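# Clamp wooden block to bench stop and extract dowel pin

## Task

Clear away any loose item lying in the gap between the bench stop and the small wooden block. Use the spring clamp to hold the block lying flat and pressed against the stop, then draw the block's dowel pin completely out of its hole (twisting it may help). At the end the block must still be clamped, flat on the bench board with its hole facing upward, and the pin must be set down somewhere it stays put. Release everything and move the arm away; nothing may count as done if only the robot's grip is holding it in place.

## Robot and tools

Robot: a single six-joint arm with a parallel two-finger gripper, driven in a physics simulation. Its base may sit at a slight tilt to the table.

Scene frame: origin on the table surface right under the arm base; +z up; +y points left when facing along +x. Positions in results are metres; orientation is a quaternion in w,x,y,z order. The reported hand position is approximate and drifts more when the arm is stretched far out.

Gripper geometry: the fingers extend along the gripper's +z axis and close along its y axis. end_effector_position is the spot midway between the pads when they are shut. Fingertips stick out roughly 33 mm past that point when closed and 9 mm when fully open. Closing pushes the tips about 24 mm further from the arm, so keep that margin above any surface.

Tool execute_actions. Argument actions is a list holding zero or one item. Empty list: no command, just returns the current state (a look). An item with rows: a motion of up to 15 control steps, each step 1/30 s; steps defaults to 15 and may not exceed 15. An item with only steps (max 300): a wait that ends when that many steps have elapsed since the previous result. Optional pictures (true/false) chooses whether camera images come back; by default they do. A rejected call moves nothing.

Each row is one list of 9 plain numbers for the one arm, applied for one step; if fewer rows than steps are given, the final row keeps repeating. Order: J1 waist, J2 shoulder, J3 elbow, J4 forearm roll, J5 wrist pitch, J6 wrist roll, then gripper position, gripper force_limit, gripper speed. The six joint values are absolute target angles in radians (same numbers as the Joint positions line), not offsets. Stated ranges: waist -3.491..3.491, shoulder -3.140..3.140, elbow -1.187..4.328, forearm roll -3.316..3.316, wrist pitch -3.140..3.140, wrist roll -3.927..3.927. A target more than 0.010 rad beyond a range end, and further out than the current angle, gets the call refused. Real ends may differ by up to 0.010 rad; overshooting targets are clipped at the real end and the result may report "joint sent to its limit" (possibly about an earlier, still-running action). Missing that line does not prove more travel exists.

The three gripper values are scaled -1..1. position: +1 fully open (140 mm gap), about -0.8 pads touch, -1 closes until blocked. force_limit: squeeze strength, roughly 14 N at -1, 60 N at 0, 107 N at +1 (parts up to 40 mm wide). speed: pad gap rate, about 30 mm/s at -1, 140 at 0, 250 at +1.

Grasping: command position -1 and confirm object_status is 2. Codes: 0 moving; 1 blocked while opening; 2 blocked while closing (holding); 3 reached target or pads met (thin items may still be held). Fingers that stopped stay put until the position value changes by at least 0.01, or the object slips or yields. To squeeze harder while status is 2, raise force_limit and switch position between -1 and -0.98. position_measured is in counts (3 fully open, 230 pads together), not linear in mm.

Motion limits: joint targets ramp at most 2.62 rad/s (waist, shoulder), 3.14 (elbow), 3.93 (wrist joints), taking 0.5 s to reach full rate, all joints synchronised. Each step the target is held within 0.805 rad (waist, shoulder), 0.966 (elbow), 1.21 (wrist joints) of the measured angle, and targets that would move the gripper more than 70 mm from where it is are pulled back proportionally. So long moves need several calls. Between calls the arm keeps heading for the last row until it nearly stops or a step is HELD.

Result lines: state (pose), Joint positions and Joint velocities (rad, rad/s, column order), gripper object_status and position_measured. "joint command not followed" means the clearance check altered or blocked targets (mount blocks and posts count as arm). HELD marks steps where the row was not fully sent. MOTOR HOT warns of heating under load; OVER-TEMPERATURE FAULT means brakes are set until cooled.

Faults to avoid: if contact torque reaches a joint's limit (144 N m waist, shoulder, elbow; 36 N m each wrist joint, including held weight), or any external force on arm, tool or payload reaches 150 N, the arm halts for 10 s, drops the rest of the call and yields to the contact. Occasionally a held part gets a brief tug or a loose item gets nudged.

Avoid drops, slips, slamming, hard impacts and heavy pushing; never let anything leave the table, which fails the task. Move smoothly.

Tool zoom_image: camera (cam_head_left, cam_head_right or cam_low) and region [x0, y0, x1, y1] in that camera's pixels, origin top-left, at most 504x504; returns an enlarged crop of its latest image. All three images are 672x504.

Tool finished_scene: argument scene, the current scene's number; ends and grades it irreversibly, then gives the next task if any. The goal must already hold and remain stable. Answering without any tool call ends everything.

Suggested order: look, remove any loose item from the stop-block gap, seat the block flat against the stop, apply the spring clamp, grip and pull (twisting if needed) the pin fully out, place it stably, open the gripper and retract, then finish.

Each tool is called after "Emit:" as a command line: name --argument value for each argument, lists and objects as JSON in quotes; but a table of rows of numbers goes row by row, as --pt "numbers of a row", without its own name.

## Session

Emit:
execute_actions --actions '[]'

Scene clock: 0.00 s of 6465.00 s.
end_effector_position=(+0.2999, -0.2793, +0.3573) position_measured=3 object_status=3 end_effector_quat_wxyz=(+0.235, -0.375, +0.812, +0.380)
Joint positions: [-1.063  0.487  0.192 -0.588 -1.888  0.244]
Joint velocities: [-0.     0.001  0.     0.     0.    -0.   ]

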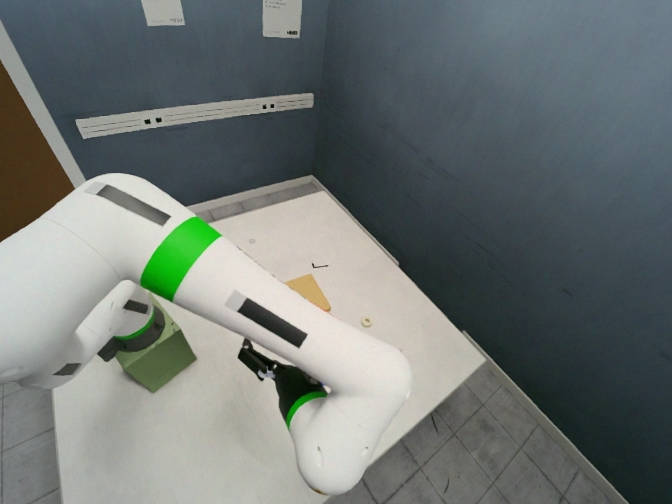

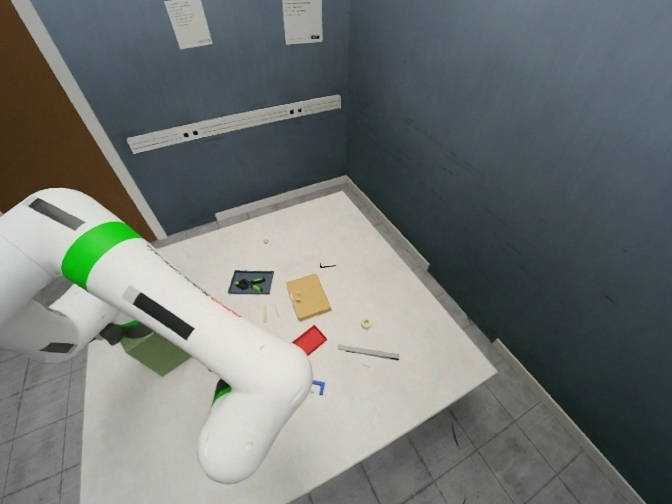

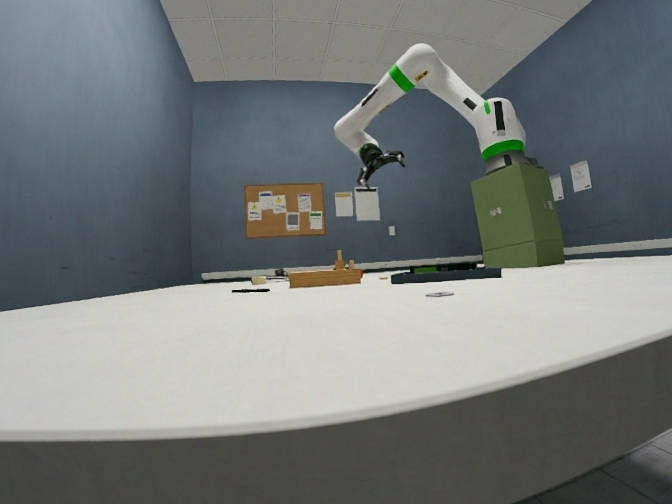

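Emit:
execute_actions --actions '[{"rows": [[1.0, 0.2, 0.2, 0, -1.5, 0.244, 1, 0, 0]], "steps": 15}]' --pictures false

Emit:
execute_actions --actions '[{"steps": 60}]'

Scene clock: 40.60 s of 6465.00 s.
end_effector_position=(+0.3915, -0.2463, +0.3769) position_measured=3 object_status=3 end_effector_quat_wxyz=(+0.109, -0.575, +0.772, +0.250)
Joint positions: [-0.656  0.363  0.195 -0.335 -1.721  0.244]
Joint velocities: [ 1.024 -0.23   0.007  0.47   0.309 -0.001]
Steps of this call (steps 1 to 90: nothing new was sent; then 37.10 s passed at rest; steps 91 to 105: all 15 steps of this action). Readings (joint positions | what the end effector reports):
91: [-1.063 0.487 0.192 -0.588 -1.888 0.244] | position_measured=3 object_status=3
92: [-1.061 0.486 0.192 -0.586 -1.887 0.244] | position_measured=3 object_status=3
94: [-1.039 0.478 0.192 -0.570 -1.876 0.244] | position_measured=3 object_status=3
98: [-0.924 0.437 0.193 -0.487 -1.821 0.244] | position_measured=3 object_status=3
105: the state above

Scene clock: 42.60 s of 6465.00 s.
end_effector_position=(+0.3579, +0.4037, +0.5319) position_measured=3 object_status=3 end_effector_quat_wxyz=(-0.076, +0.992, -0.105, -0.006)
Joint positions: [ 0.992  0.201  0.2   -0.001 -1.501  0.244]
Joint velocities: [ 0.259 -0.018  0.     0.033  0.022 -0.   ]
Steps of this call (steps 1 to 60: the robot went on to your last target). Readings (joint positions | what the end effector reports):
1: [-0.621 0.355 0.195 -0.319 -1.711 0.244] | position_measured=3 object_status=3
2: [-0.588 0.348 0.196 -0.305 -1.701 0.244] | position_measured=3 object_status=3
4: [-0.522 0.336 0.196 -0.279 -1.684 0.244] | position_measured=3 object_status=3
8: [-0.396 0.314 0.197 -0.235 -1.655 0.244] | position_measured=3 object_status=3
60: the state above

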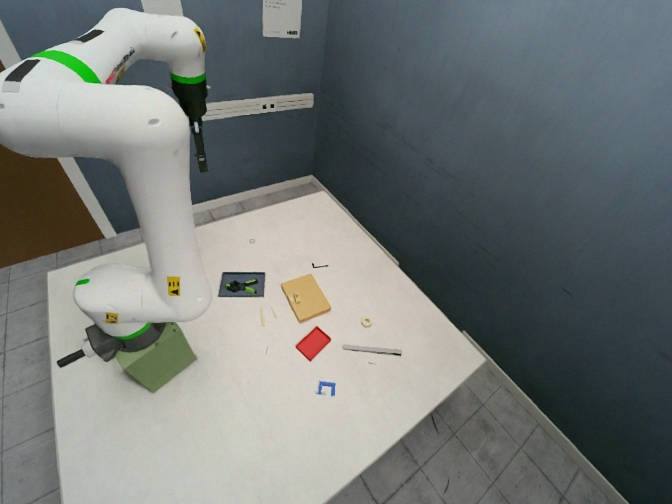

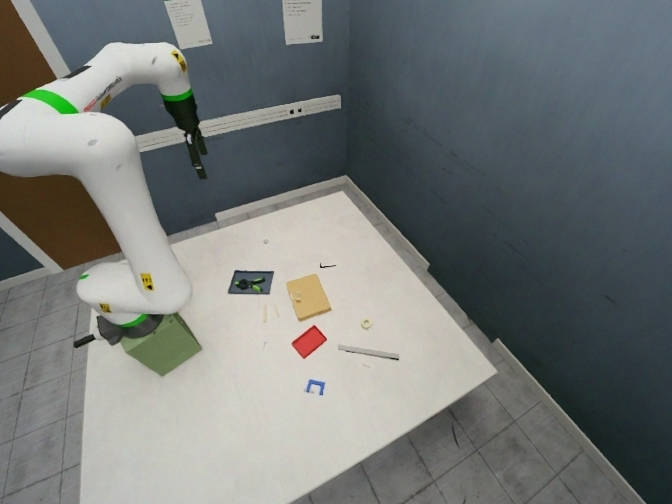

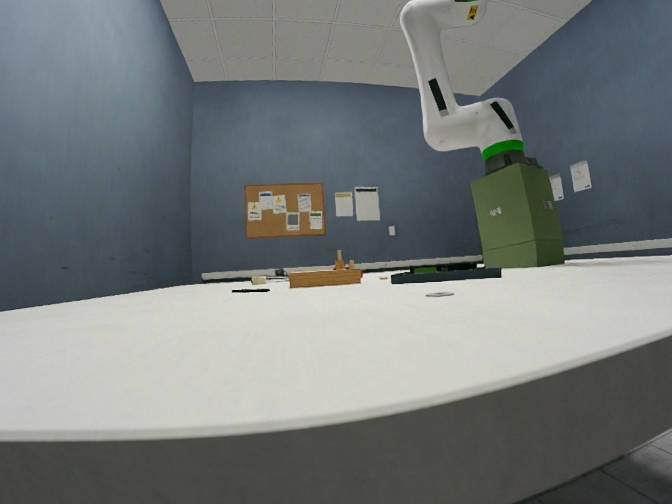

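Emit:
zoom_image --camera "cam_head_left" --region '[200, 250, 360, 370]'

Emit:
zoom_image --camera "cam_head_right" --region '[210, 250, 370, 370]'

Emit:
zoom_image --camera "cam_low" --region '[220, 230, 520, 310]'

Emit:
execute_actions --actions '[]' --pictures false

Region (200, 250, 360, 370) of cam_head_left's 672x504 image, scaled by 3.150, with more detail than that image has; it fills the top 378 rows of this view, and the rest is white.

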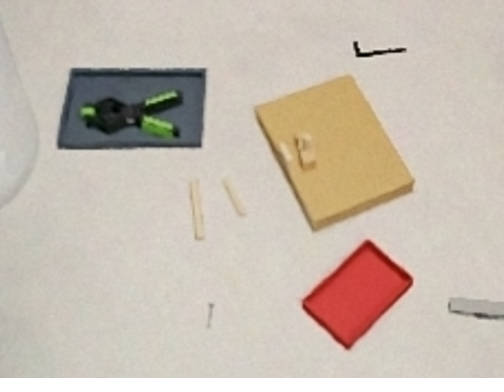

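Region (210, 250, 370, 370) of cam_head_right's 672x504 image, scaled by 3.150, with more detail than that image has; it fills the top 378 rows of this view, and the rest is white.

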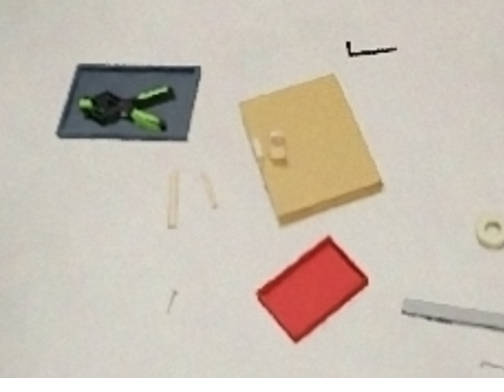

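Region (220, 230, 520, 310) of cam_low's 672x504 image, scaled by 1.680, with more detail than that image has; it fills the top 134 rows of this view, and the rest is white.

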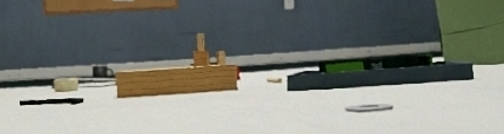

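Scene clock: 46.20 s of 6465.00 s.
end_effector_position=(+0.3549, +0.4065, +0.5326) position_measured=3 object_status=3 end_effector_quat_wxyz=(-0.076, +0.992, -0.101, -0.005)
Joint positions: [ 1.     0.2    0.2   -0.    -1.5    0.244]
Joint velocities: [ 0.002  0.     0.     0.001 -0.001 -0.   ]
Steps of this call (steps 1 to 15: the robot went on to your last target; steps 16 to 90: nothing new was sent; then 0.60 s passed at rest). Readings (joint positions | what the end effector reports):
1: [0.998 0.200 0.200 -0.000 -1.500 0.244] | position_measured=3 object_status=3
2: [1.000 0.200 0.200 -0.000 -1.500 0.244] | position_measured=3 object_status=3
4: [1.000 0.200 0.200 0.000 -1.500 0.244] | position_measured=3 object_status=3
8: [1.000 0.200 0.200 0.000 -1.500 0.244] | position_measured=3 object_status=3
90: the state above
The arm was judged still, so your last target was given up. Only a new action makes it travel on or press farther. Fingers that are still opening or closing keep moving.

Emit:
zoom_image --camera "cam_head_left" --region '[275, 270, 335, 325]'

Emit:
zoom_image --camera "cam_head_right" --region '[280, 270, 340, 325]'

Emit:
zoom_image --camera "cam_low" --region '[280, 240, 380, 295]'

Emit:
zoom_image --camera "cam_head_left" --region '[212, 262, 272, 307]'

Emit:
zoom_image --camera "cam_low" --region '[380, 250, 510, 295]'

Region (275, 270, 335, 325) of cam_head_left's 672x504 image, scaled by 8.400, with more detail than that image has; it fills the top 462 rows of this view, and the rest is white.

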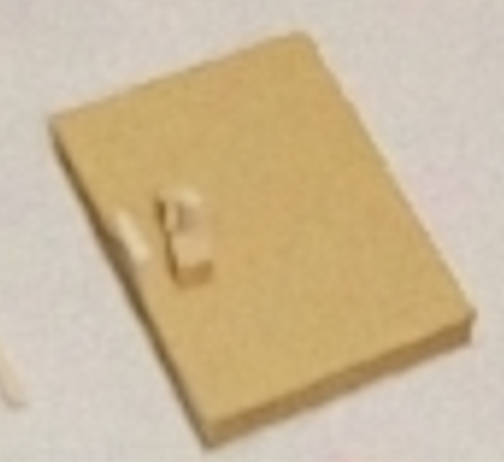

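Region (280, 270, 340, 325) of cam_head_right's 672x504 image, scaled by 8.400, with more detail than that image has; it fills the top 462 rows of this view, and the rest is white.

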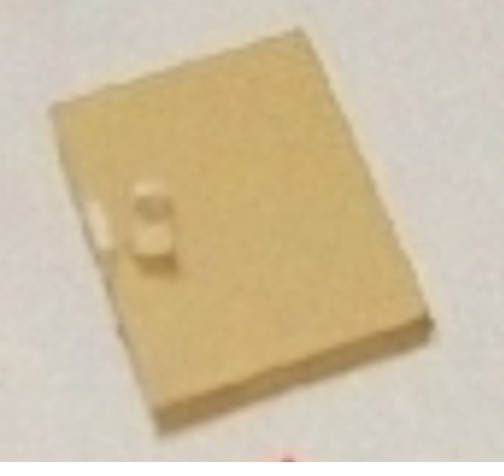

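Region (280, 240, 380, 295) of cam_low's 672x504 image, scaled by 5.040, with more detail than that image has; it fills the top 277 rows of this view, and the rest is white.

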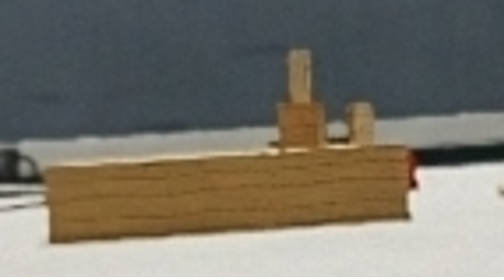

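Region (212, 262, 272, 307) of cam_head_left's 672x504 image, scaled by 8.400, with more detail than that image has; it fills the top 378 rows of this view, and the rest is white.

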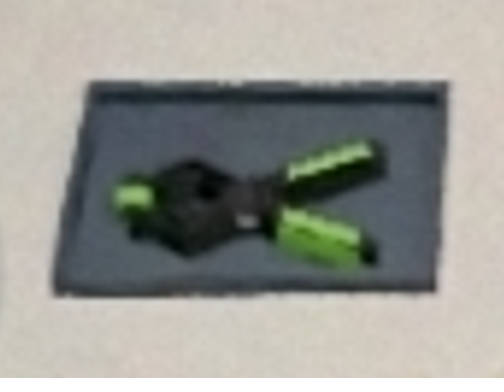

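Region (380, 250, 510, 295) of cam_low's 672x504 image, scaled by 3.877, with more detail than that image has; it fills the top 174 rows of this view, and the rest is white.

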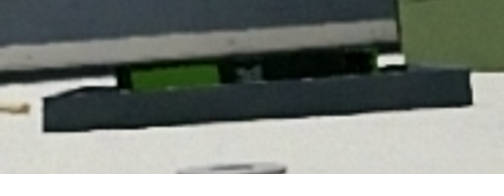

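Emit:
execute_actions --actions '[{"rows": [[0.2657, 0.704, 0.1662, 0.1057, -1.046, 0.244, 1, 0, 0]], "steps": 15}]' --pictures false

Emit:
execute_actions --actions '[{"steps": 60}]'

Scene clock: 166.70 s of 6465.00 s.
end_effector_position=(+0.4901, +0.3467, +0.4291) position_measured=3 object_status=3 end_effector_quat_wxyz=(-0.051, +0.974, -0.222, +0.003)
Joint positions: [ 0.749  0.372  0.189  0.036 -1.345  0.244]
Joint velocities: [-0.585  0.404 -0.027  0.083  0.361  0.001]
Steps of this call (steps 1 to 90: nothing new was sent; then 117.00 s passed at rest; steps 91 to 105: all 15 steps of this action). Readings (joint positions | what the end effector reports):
91: [1.000 0.200 0.200 -0.000 -1.500 0.244] | position_measured=3 object_status=3
92: [0.998 0.202 0.200 0.000 -1.498 0.244] | position_measured=3 object_status=3
94: [0.975 0.217 0.199 0.003 -1.484 0.244] | position_measured=3 object_status=3
98: [0.890 0.276 0.195 0.016 -1.432 0.244] | position_measured=3 object_status=3
105: the state above

Scene clock: 168.70 s of 6465.00 s.
end_effector_position=(+0.6496, +0.0998, +0.1992) position_measured=3 object_status=3 end_effector_quat_wxyz=(+0.000, +0.904, -0.427, -0.000)
Joint positions: [ 0.266  0.704  0.166  0.106 -1.046  0.244]
Joint velocities: [-0.001  0.     0.001  0.002 -0.001  0.   ]
Steps of this call (steps 1 to 45: the robot went on to your last target; steps 46 to 60: nothing new was sent). Readings (joint positions | what the end effector reports):
1: [0.729 0.386 0.188 0.039 -1.332 0.244] | position_measured=3 object_status=3
2: [0.709 0.400 0.187 0.042 -1.320 0.244] | position_measured=3 object_status=3
4: [0.670 0.427 0.185 0.047 -1.296 0.244] | position_measured=3 object_status=3
8: [0.592 0.480 0.181 0.059 -1.248 0.244] | position_measured=3 object_status=3
60: the state above
The arm was judged still, so your last target was given up. Only a new action makes it travel on or press farther. Fingers that are still opening or closing keep moving.

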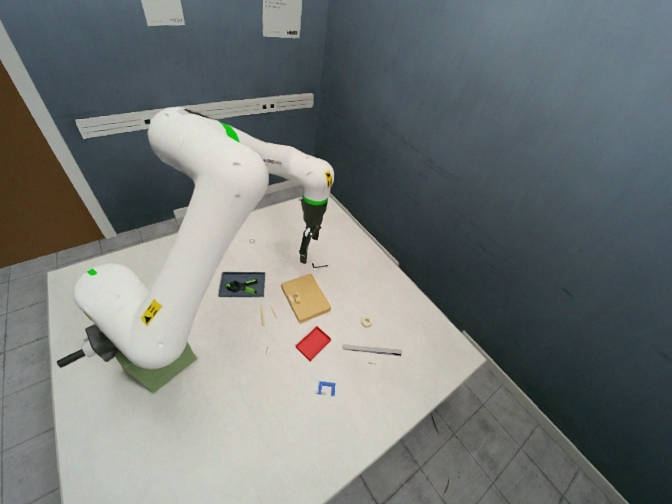

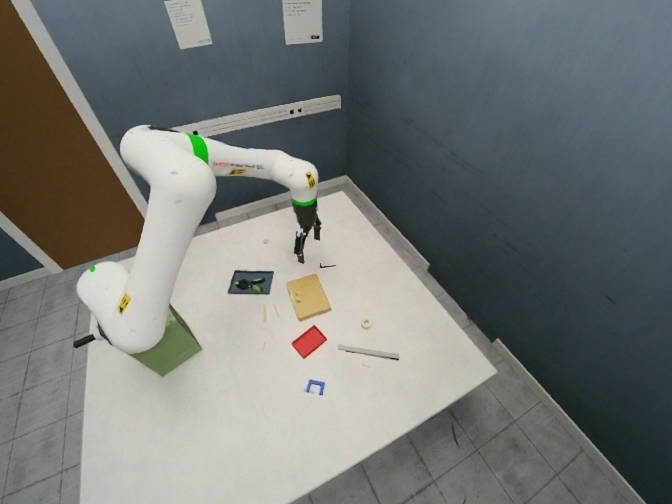

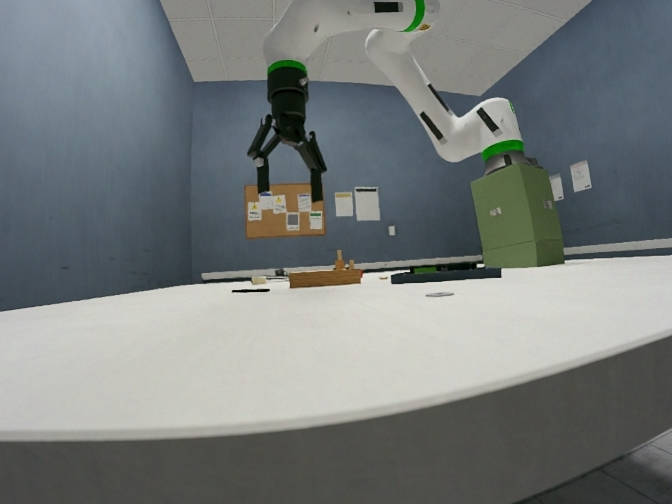

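Emit:
zoom_image --camera "cam_head_left" --region '[270, 190, 350, 280]'

Emit:
zoom_image --camera "cam_head_right" --region '[270, 190, 350, 280]'

Emit:
zoom_image --camera "cam_low" --region '[230, 100, 390, 300]'

Region (270, 190, 350, 280) of cam_head_left's 672x504 image, scaled by 5.600, with more detail than that image has.

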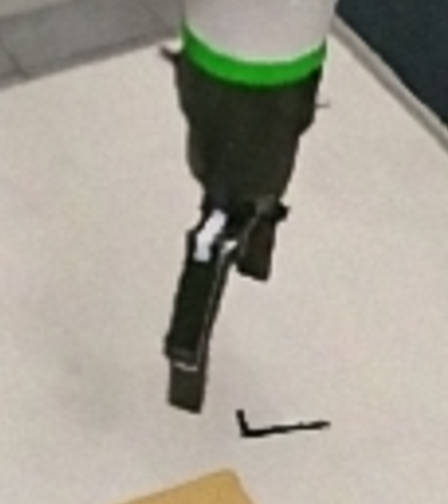

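Region (270, 190, 350, 280) of cam_head_right's 672x504 image, scaled by 5.600, with more detail than that image has.

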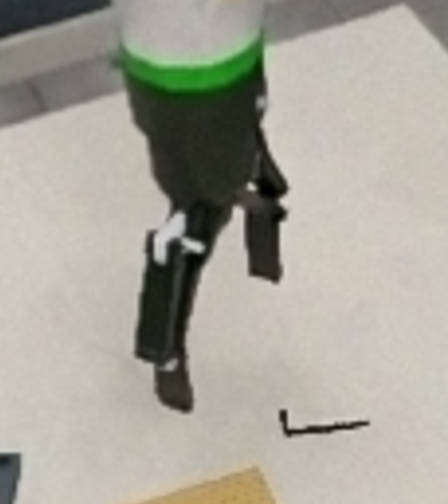

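Region (230, 100, 390, 300) of cam_low's 672x504 image, scaled by 2.520, with more detail than that image has; it fills the left 403 columns of this view, and the rest is white.

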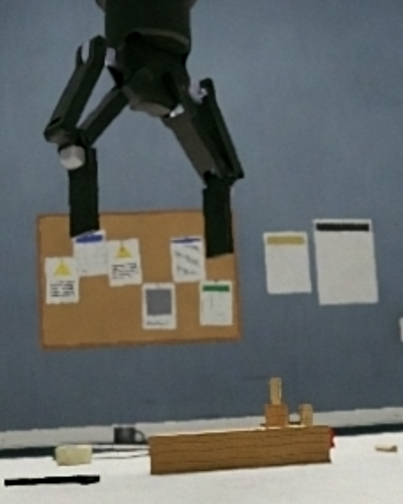

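Emit:
execute_actions --actions '[{"rows": [[0.2495, 0.8583, 0.1349, 0.1209, -0.8599, 0.244, -1, 0, 1]], "steps": 15}]' --pictures false

Emit:
execute_actions --actions '[{"steps": 30}]'

Scene clock: 230.20 s of 6465.00 s.
end_effector_position=(+0.6501, +0.0998, +0.0901) position_measured=183 object_status=0 end_effector_quat_wxyz=(-0.000, +0.906, -0.422, -0.000)
Joint positions: [ 0.25   0.858  0.135  0.121 -0.86   0.244]
Joint velocities: [-0.002 -0.    -0.    -0.001  0.005 -0.   ]
Steps of this call (steps 1 to 90: nothing new was sent; then 58.00 s passed at rest; steps 91 to 105: all 15 steps of this action). Readings (joint positions | what the end effector reports):
91: [0.266 0.704 0.166 0.106 -1.046 0.244] | position_measured=3 object_status=0
92: [0.265 0.707 0.166 0.106 -1.042 0.244] | position_measured=8 object_status=0
94: [0.263 0.729 0.162 0.108 -1.015 0.244] | position_measured=35 object_status=0
98: [0.254 0.814 0.144 0.116 -0.914 0.244] | position_measured=89 object_status=0
105: the state above

Scene clock: 231.20 s of 6465.00 s.
end_effector_position=(+0.6499, +0.0998, +0.0898) position_measured=233 object_status=3 end_effector_quat_wxyz=(-0.000, +0.906, -0.423, -0.000)
Joint positions: [ 0.249  0.858  0.135  0.121 -0.86   0.244]
Joint velocities: [-0.001 -0.     0.    -0.001  0.002 -0.001]
Steps of this call (steps 1 to 15: the robot went on to your last target; steps 16 to 30: nothing new was sent). Readings (joint positions | what the end effector reports):
1: [0.250 0.858 0.135 0.121 -0.860 0.244] | position_measured=197 object_status=0
2: [0.250 0.858 0.135 0.121 -0.860 0.244] | position_measured=210 object_status=0
4: [0.250 0.858 0.135 0.121 -0.860 0.244] | position_measured=233 object_status=0
8: [0.250 0.858 0.135 0.121 -0.860 0.244] | position_measured=233 object_status=0
30: the state above
The arm was judged still, so your last target was given up. Only a new action makes it travel on or press farther. Fingers that are still opening or closing keep moving.

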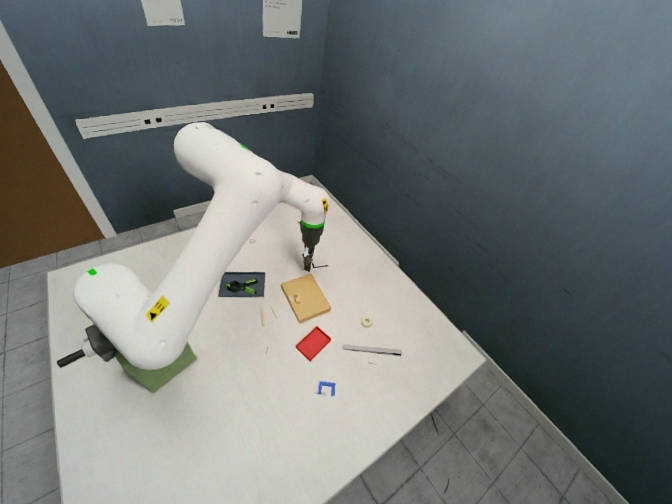

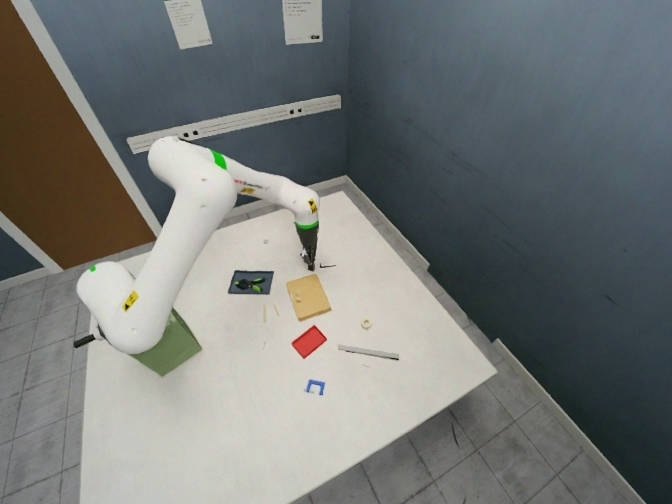

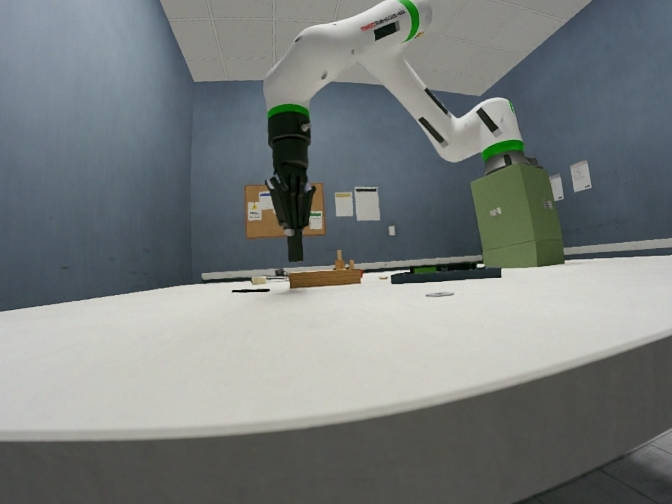

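Emit:
zoom_image --camera "cam_head_left" --region '[270, 245, 340, 325]'

Emit:
zoom_image --camera "cam_head_right" --region '[270, 245, 340, 325]'

Emit:
zoom_image --camera "cam_low" --region '[270, 225, 370, 295]'

Region (270, 245, 340, 325) of cam_head_left's 672x504 image, scaled by 6.300, with more detail than that image has; it fills the left 441 columns of this view, and the rest is white.

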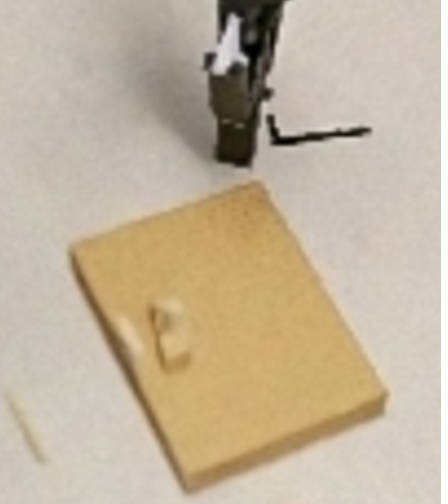

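Region (270, 245, 340, 325) of cam_head_right's 672x504 image, scaled by 6.300, with more detail than that image has; it fills the left 441 columns of this view, and the rest is white.

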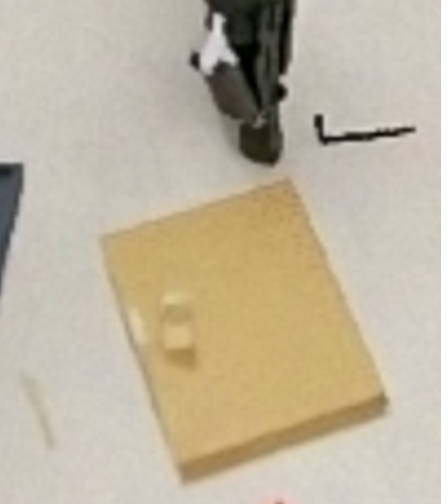

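Region (270, 225, 370, 295) of cam_low's 672x504 image, scaled by 5.040, with more detail than that image has; it fills the top 353 rows of this view, and the rest is white.

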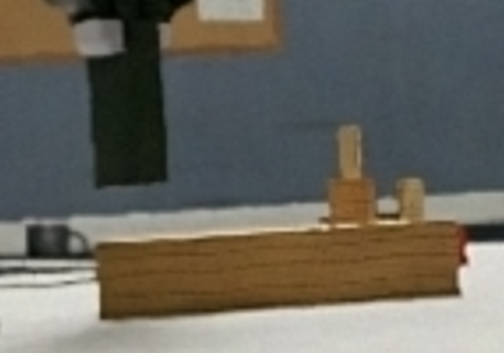

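Emit:
execute_actions --actions '[{"rows": [[0.0994, 0.5385, -0.2743, 0.134, -0.7577, 0.244, -1, 0, 1]], "steps": 15}]' --pictures false

Emit:
execute_actions --actions '[{"steps": 30}]'

Emit:
zoom_image --camera "cam_head_left" --region '[270, 255, 340, 325]'

Emit:
zoom_image --camera "cam_head_right" --region '[270, 255, 340, 325]'

Emit:
zoom_image --camera "cam_low" --region '[290, 215, 390, 295]'

Scene clock: 273.63 s of 6465.00 s.
end_effector_position=(+0.5559, -0.0162, +0.1335) position_measured=233 object_status=3 end_effector_quat_wxyz=(+0.000, +0.880, -0.475, -0.000)
Joint positions: [ 0.118  0.577 -0.225  0.132 -0.77   0.244]
Joint velocities: [-0.261 -0.555 -0.705  0.022  0.175 -0.001]
Steps of this call (steps 1 to 90: nothing new was sent; then 38.93 s passed at rest; steps 91 to 105: all 15 steps of this action). Readings (joint positions | what the end effector reports):
91: [0.249 0.858 0.135 0.121 -0.860 0.244] | position_measured=233 object_status=3
92: [0.248 0.856 0.131 0.121 -0.859 0.244] | position_measured=233 object_status=3
94: [0.239 0.835 0.105 0.121 -0.852 0.244] | position_measured=233 object_status=3
98: [0.194 0.741 -0.015 0.126 -0.822 0.244] | position_measured=233 object_status=3
105: the state above

Scene clock: 274.63 s of 6465.00 s.
end_effector_position=(+0.5398, -0.0303, +0.1379) position_measured=233 object_status=3 end_effector_quat_wxyz=(+0.000, +0.876, -0.481, -0.000)
Joint positions: [ 0.099  0.539 -0.274  0.134 -0.758  0.244]
Joint velocities: [-0.001 -0.    -0.    -0.002  0.001  0.001]
Steps of this call (steps 1 to 30: the robot went on to your last target). Readings (joint positions | what the end effector reports):
1: [0.110 0.561 -0.246 0.133 -0.765 0.244] | position_measured=233 object_status=3
2: [0.104 0.549 -0.261 0.134 -0.761 0.244] | position_measured=233 object_status=3
4: [0.100 0.539 -0.273 0.134 -0.758 0.244] | position_measured=233 object_status=3
8: [0.099 0.539 -0.274 0.134 -0.758 0.244] | position_measured=233 object_status=3
30: the state above
The arm was judged still, so your last target was given up. Only a new action makes it travel on or press farther. Fingers that are still opening or closing keep moving.

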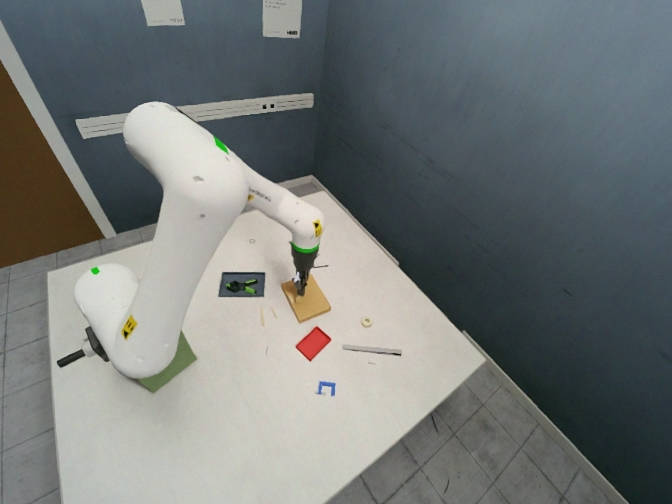

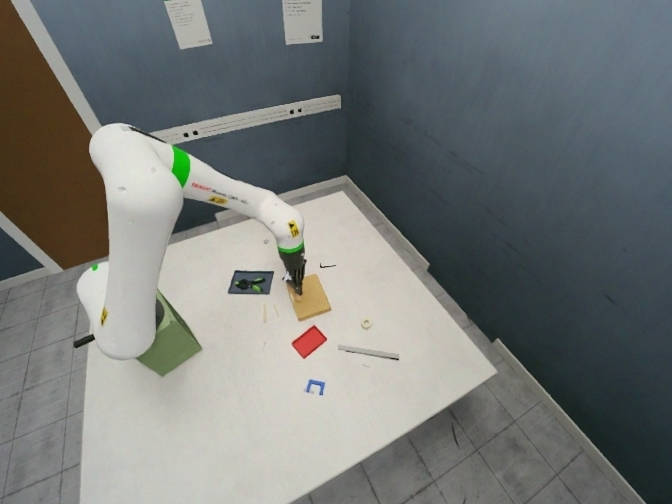

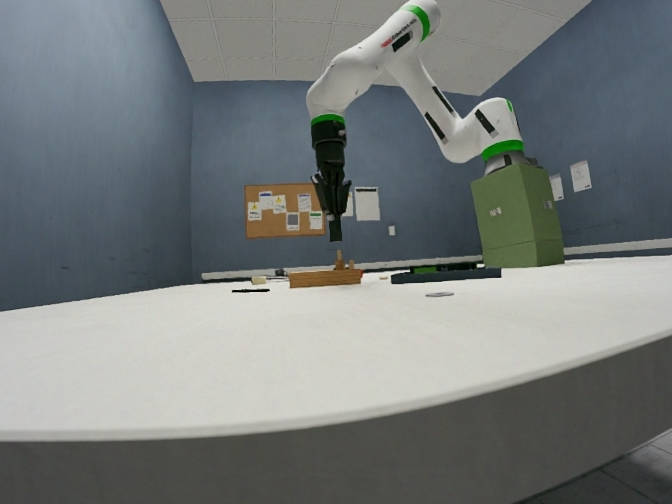

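Region (270, 255, 340, 325) of cam_head_left's 672x504 image, scaled by 7.200, with more detail than that image has.

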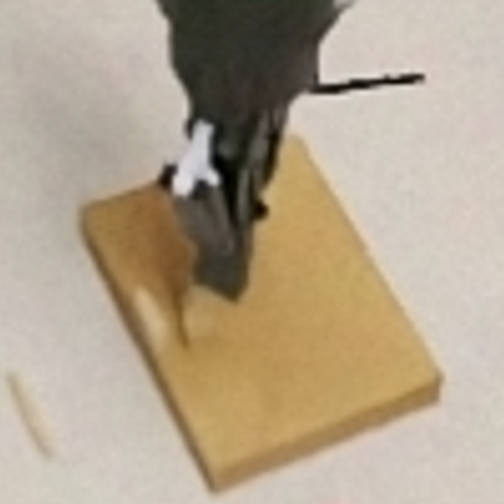

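Region (270, 255, 340, 325) of cam_head_right's 672x504 image, scaled by 7.200, with more detail than that image has.

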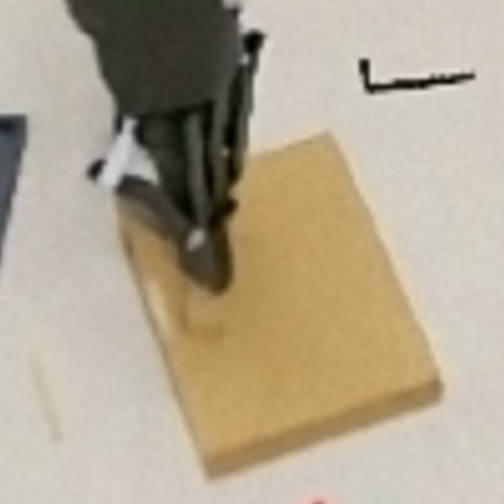

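Region (290, 215, 390, 295) of cam_low's 672x504 image, scaled by 5.040, with more detail than that image has; it fills the top 403 rows of this view, and the rest is white.

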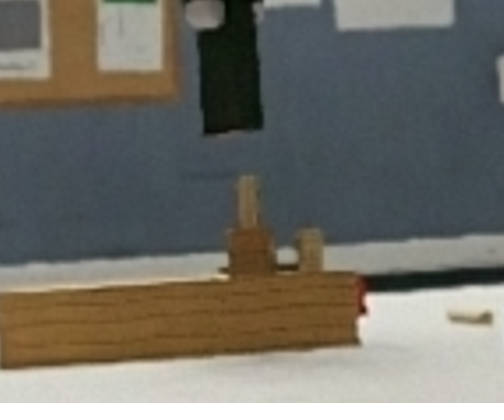

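Emit:
zoom_image --camera "cam_low" --region '[328, 245, 364, 277]'

Region (328, 245, 364, 277) of cam_low's 672x504 image, scaled by 14.000, with more detail than that image has.

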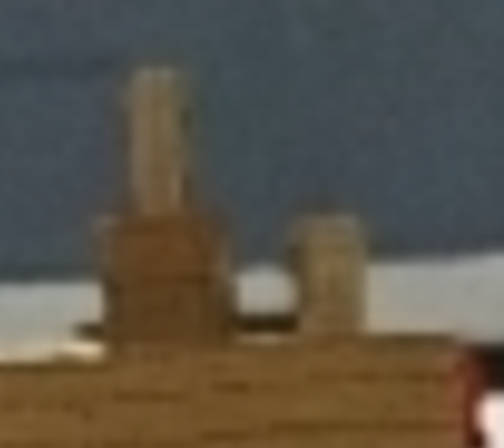

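Emit:
execute_actions --actions '[{"rows": [[0.5148, 0.4723, -0.6392, 0.1806, -0.4988, 0.244, -1, 0, 1]], "steps": 15}]' --pictures false

Emit:
execute_actions --actions '[{"steps": 30}]'

Emit:
zoom_image --camera "cam_head_left" --region '[210, 245, 290, 315]'

Emit:
zoom_image --camera "cam_head_right" --region '[215, 245, 295, 315]'

Emit:
zoom_image --camera "cam_low" --region '[370, 215, 510, 295]'

Scene clock: 366.67 s of 6465.00 s.
end_effector_position=(+0.4418, +0.0917, +0.1029) position_measured=233 object_status=3 end_effector_quat_wxyz=(+0.000, +0.947, -0.320, +0.000)
Joint positions: [ 0.407  0.49  -0.544  0.168 -0.566  0.244]
Joint velocities: [ 0.795 -0.127 -0.699  0.091  0.494 -0.   ]
Steps of this call (steps 1 to 90: nothing new was sent; then 88.53 s passed at rest; steps 91 to 105: all 15 steps of this action). Readings (joint positions | what the end effector reports):
91: [0.099 0.538 -0.274 0.134 -0.758 0.244] | position_measured=233 object_status=3
92: [0.102 0.538 -0.277 0.134 -0.756 0.244] | position_measured=233 object_status=3
94: [0.124 0.534 -0.296 0.137 -0.742 0.244] | position_measured=233 object_status=3
98: [0.223 0.519 -0.383 0.148 -0.681 0.244] | position_measured=233 object_status=3
105: the state above

Scene clock: 367.67 s of 6465.00 s.
end_effector_position=(+0.4000, +0.1197, +0.0930) position_measured=233 object_status=3 end_effector_quat_wxyz=(-0.000, +0.966, -0.260, -0.000)
Joint positions: [ 0.515  0.472 -0.639  0.181 -0.499  0.244]
Joint velocities: [ 0.     0.    -0.     0.001 -0.001 -0.   ]
Steps of this call (steps 1 to 30: the robot went on to your last target). Readings (joint positions | what the end effector reports):
1: [0.433 0.485 -0.568 0.171 -0.550 0.244] | position_measured=233 object_status=3
2: [0.458 0.481 -0.589 0.174 -0.534 0.244] | position_measured=233 object_status=3
4: [0.496 0.475 -0.622 0.178 -0.511 0.244] | position_measured=233 object_status=3
8: [0.515 0.472 -0.639 0.181 -0.499 0.244] | position_measured=233 object_status=3
30: the state above
The arm was judged still, so your last target was given up. Only a new action makes it travel on or press farther. Fingers that are still opening or closing keep moving.

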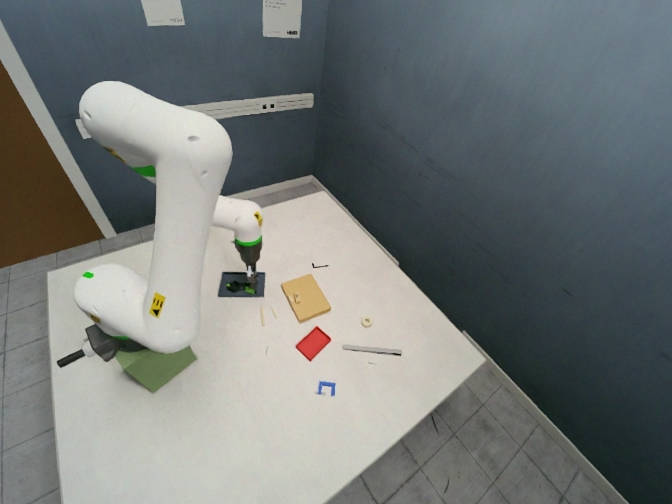

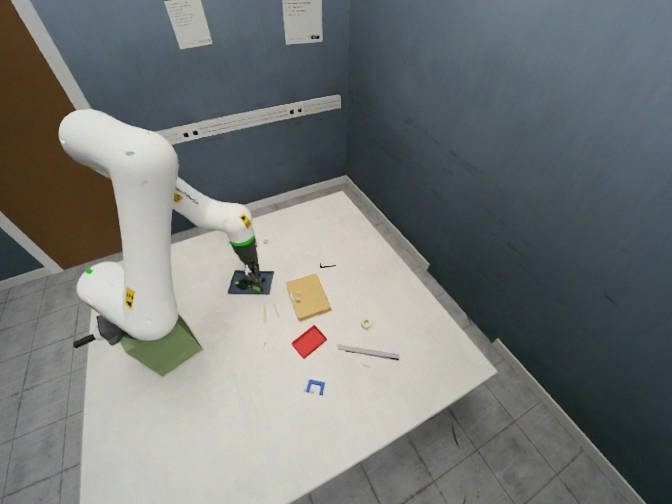

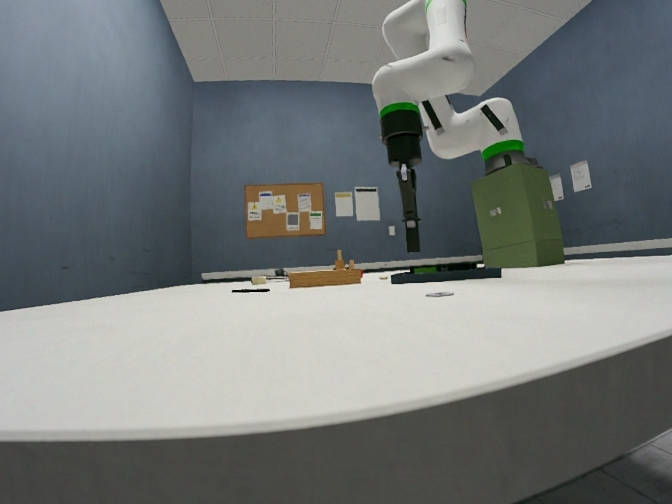

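Region (210, 245, 290, 315) of cam_head_left's 672x504 image, scaled by 6.300, with more detail than that image has; it fills the top 441 rows of this view, and the rest is white.

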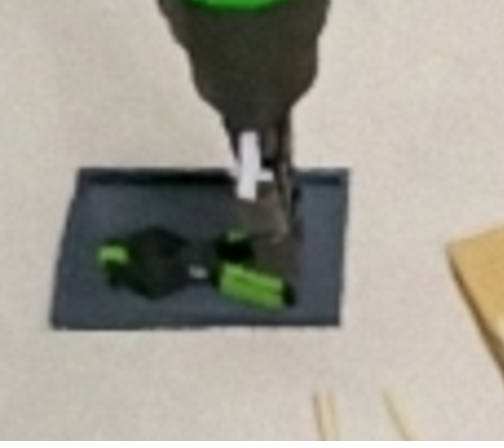

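Region (215, 245, 295, 315) of cam_head_right's 672x504 image, scaled by 6.300, with more detail than that image has; it fills the top 441 rows of this view, and the rest is white.

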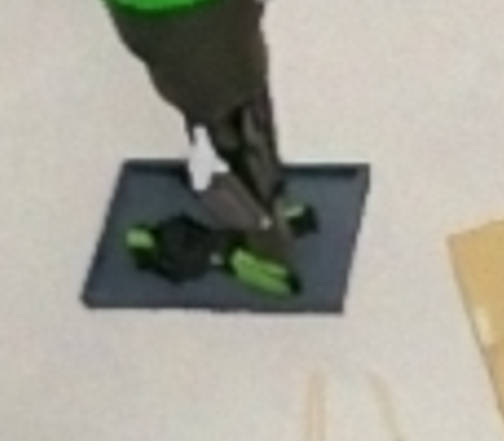

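Region (370, 215, 510, 295) of cam_low's 672x504 image, scaled by 3.600, with more detail than that image has; it fills the top 288 rows of this view, and the rest is white.

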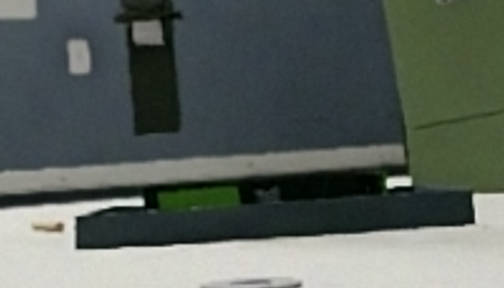

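Emit:
execute_actions --actions '[{"rows": [[0.1719, 0.5247, -0.3557, 0.1436, -0.6973, -0.4737, 0.614, -1, 1]], "steps": 15}]' --pictures false

Emit:
execute_actions --actions '[{"steps": 25}]'

Emit:
zoom_image --camera "cam_low" --region '[290, 195, 400, 295]'

Emit:
zoom_image --camera "cam_head_left" --region '[260, 255, 340, 325]'

Scene clock: 488.17 s of 6465.00 s.
end_effector_position=(+0.4932, +0.0347, +0.1170) position_measured=60 object_status=0 end_effector_quat_wxyz=(+0.000, +0.767, -0.641, -0.000)
Joint positions: [ 0.247  0.513 -0.418  0.152 -0.654 -0.316]
Joint velocities: [-0.659  0.1    0.544 -0.071 -0.378 -1.366]
Steps of this call (steps 1 to 90: nothing new was sent; then 117.00 s passed at rest; steps 91 to 105: all 15 steps of this action). Readings (joint positions | what the end effector reports):
91: [0.515 0.472 -0.639 0.181 -0.499 0.244] | position_measured=233 object_status=0
92: [0.513 0.472 -0.638 0.180 -0.499 0.240] | position_measured=233 object_status=0
94: [0.497 0.475 -0.625 0.179 -0.509 0.206] | position_measured=209 object_status=0
98: [0.416 0.487 -0.558 0.170 -0.556 0.037] | position_measured=155 object_status=0
105: the state above

Scene clock: 489.00 s of 6465.00 s.
end_effector_position=(+0.5149, +0.0026, +0.1249) position_measured=51 object_status=3 end_effector_quat_wxyz=(+0.000, +0.683, -0.730, -0.000)
Joint positions: [ 0.172  0.525 -0.356  0.144 -0.697 -0.474]
Joint velocities: [ 0.    -0.    -0.    -0.001  0.     0.001]
Steps of this call (steps 1 to 25: the robot went on to your last target). Readings (joint positions | what the end effector reports):
1: [0.226 0.516 -0.401 0.150 -0.666 -0.360] | position_measured=51 object_status=0
2: [0.208 0.519 -0.386 0.148 -0.676 -0.398] | position_measured=51 object_status=0
4: [0.183 0.523 -0.365 0.145 -0.691 -0.451] | position_measured=51 object_status=0
8: [0.172 0.525 -0.356 0.144 -0.697 -0.473] | position_measured=51 object_status=3
25: the state above

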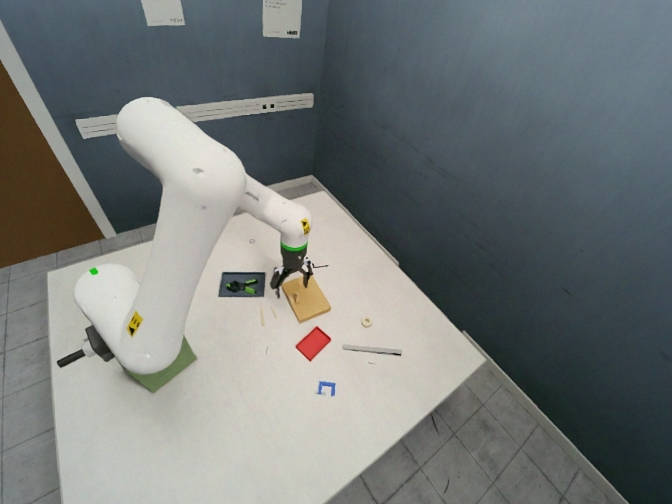

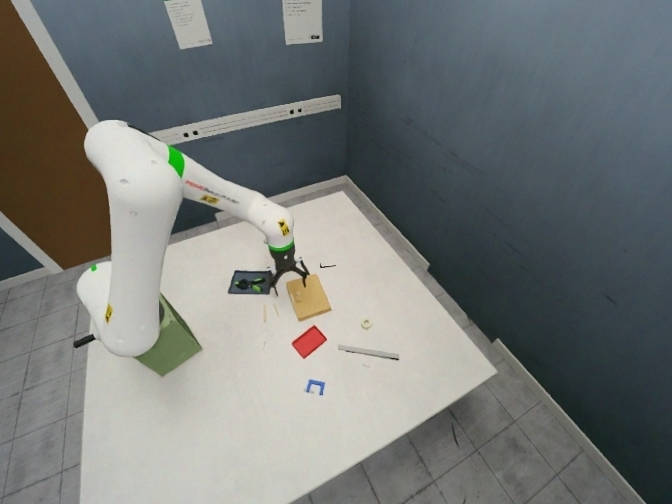

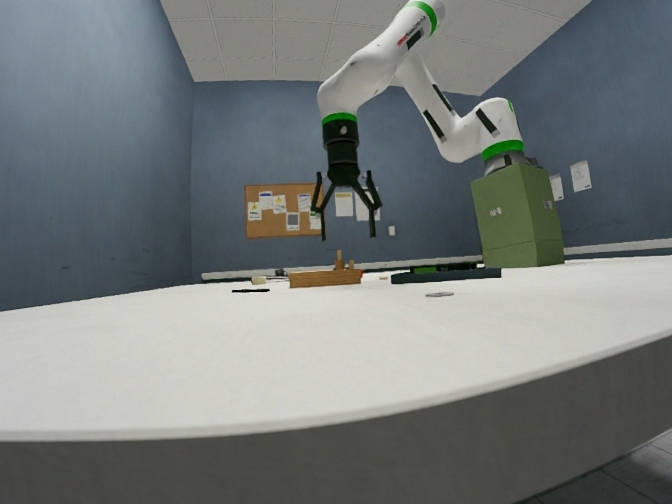

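Region (290, 195, 400, 295) of cam_low's 672x504 image, scaled by 4.582, with more detail than that image has; it fills the top 458 rows of this view, and the rest is white.

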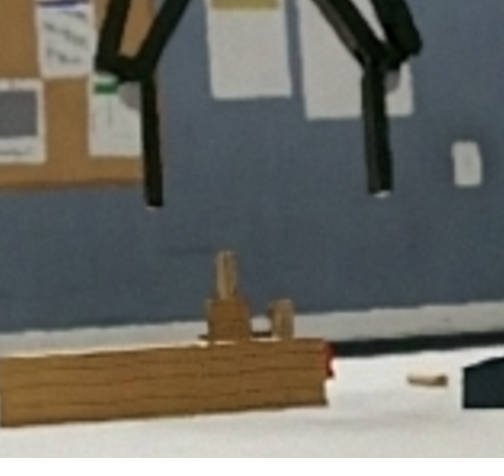

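Region (260, 255, 340, 325) of cam_head_left's 672x504 image, scaled by 6.300, with more detail than that image has; it fills the top 441 rows of this view, and the rest is white.

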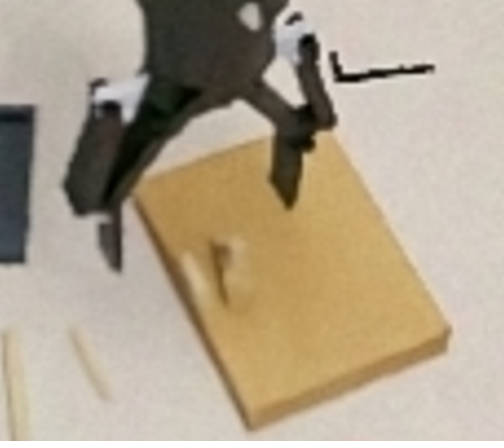

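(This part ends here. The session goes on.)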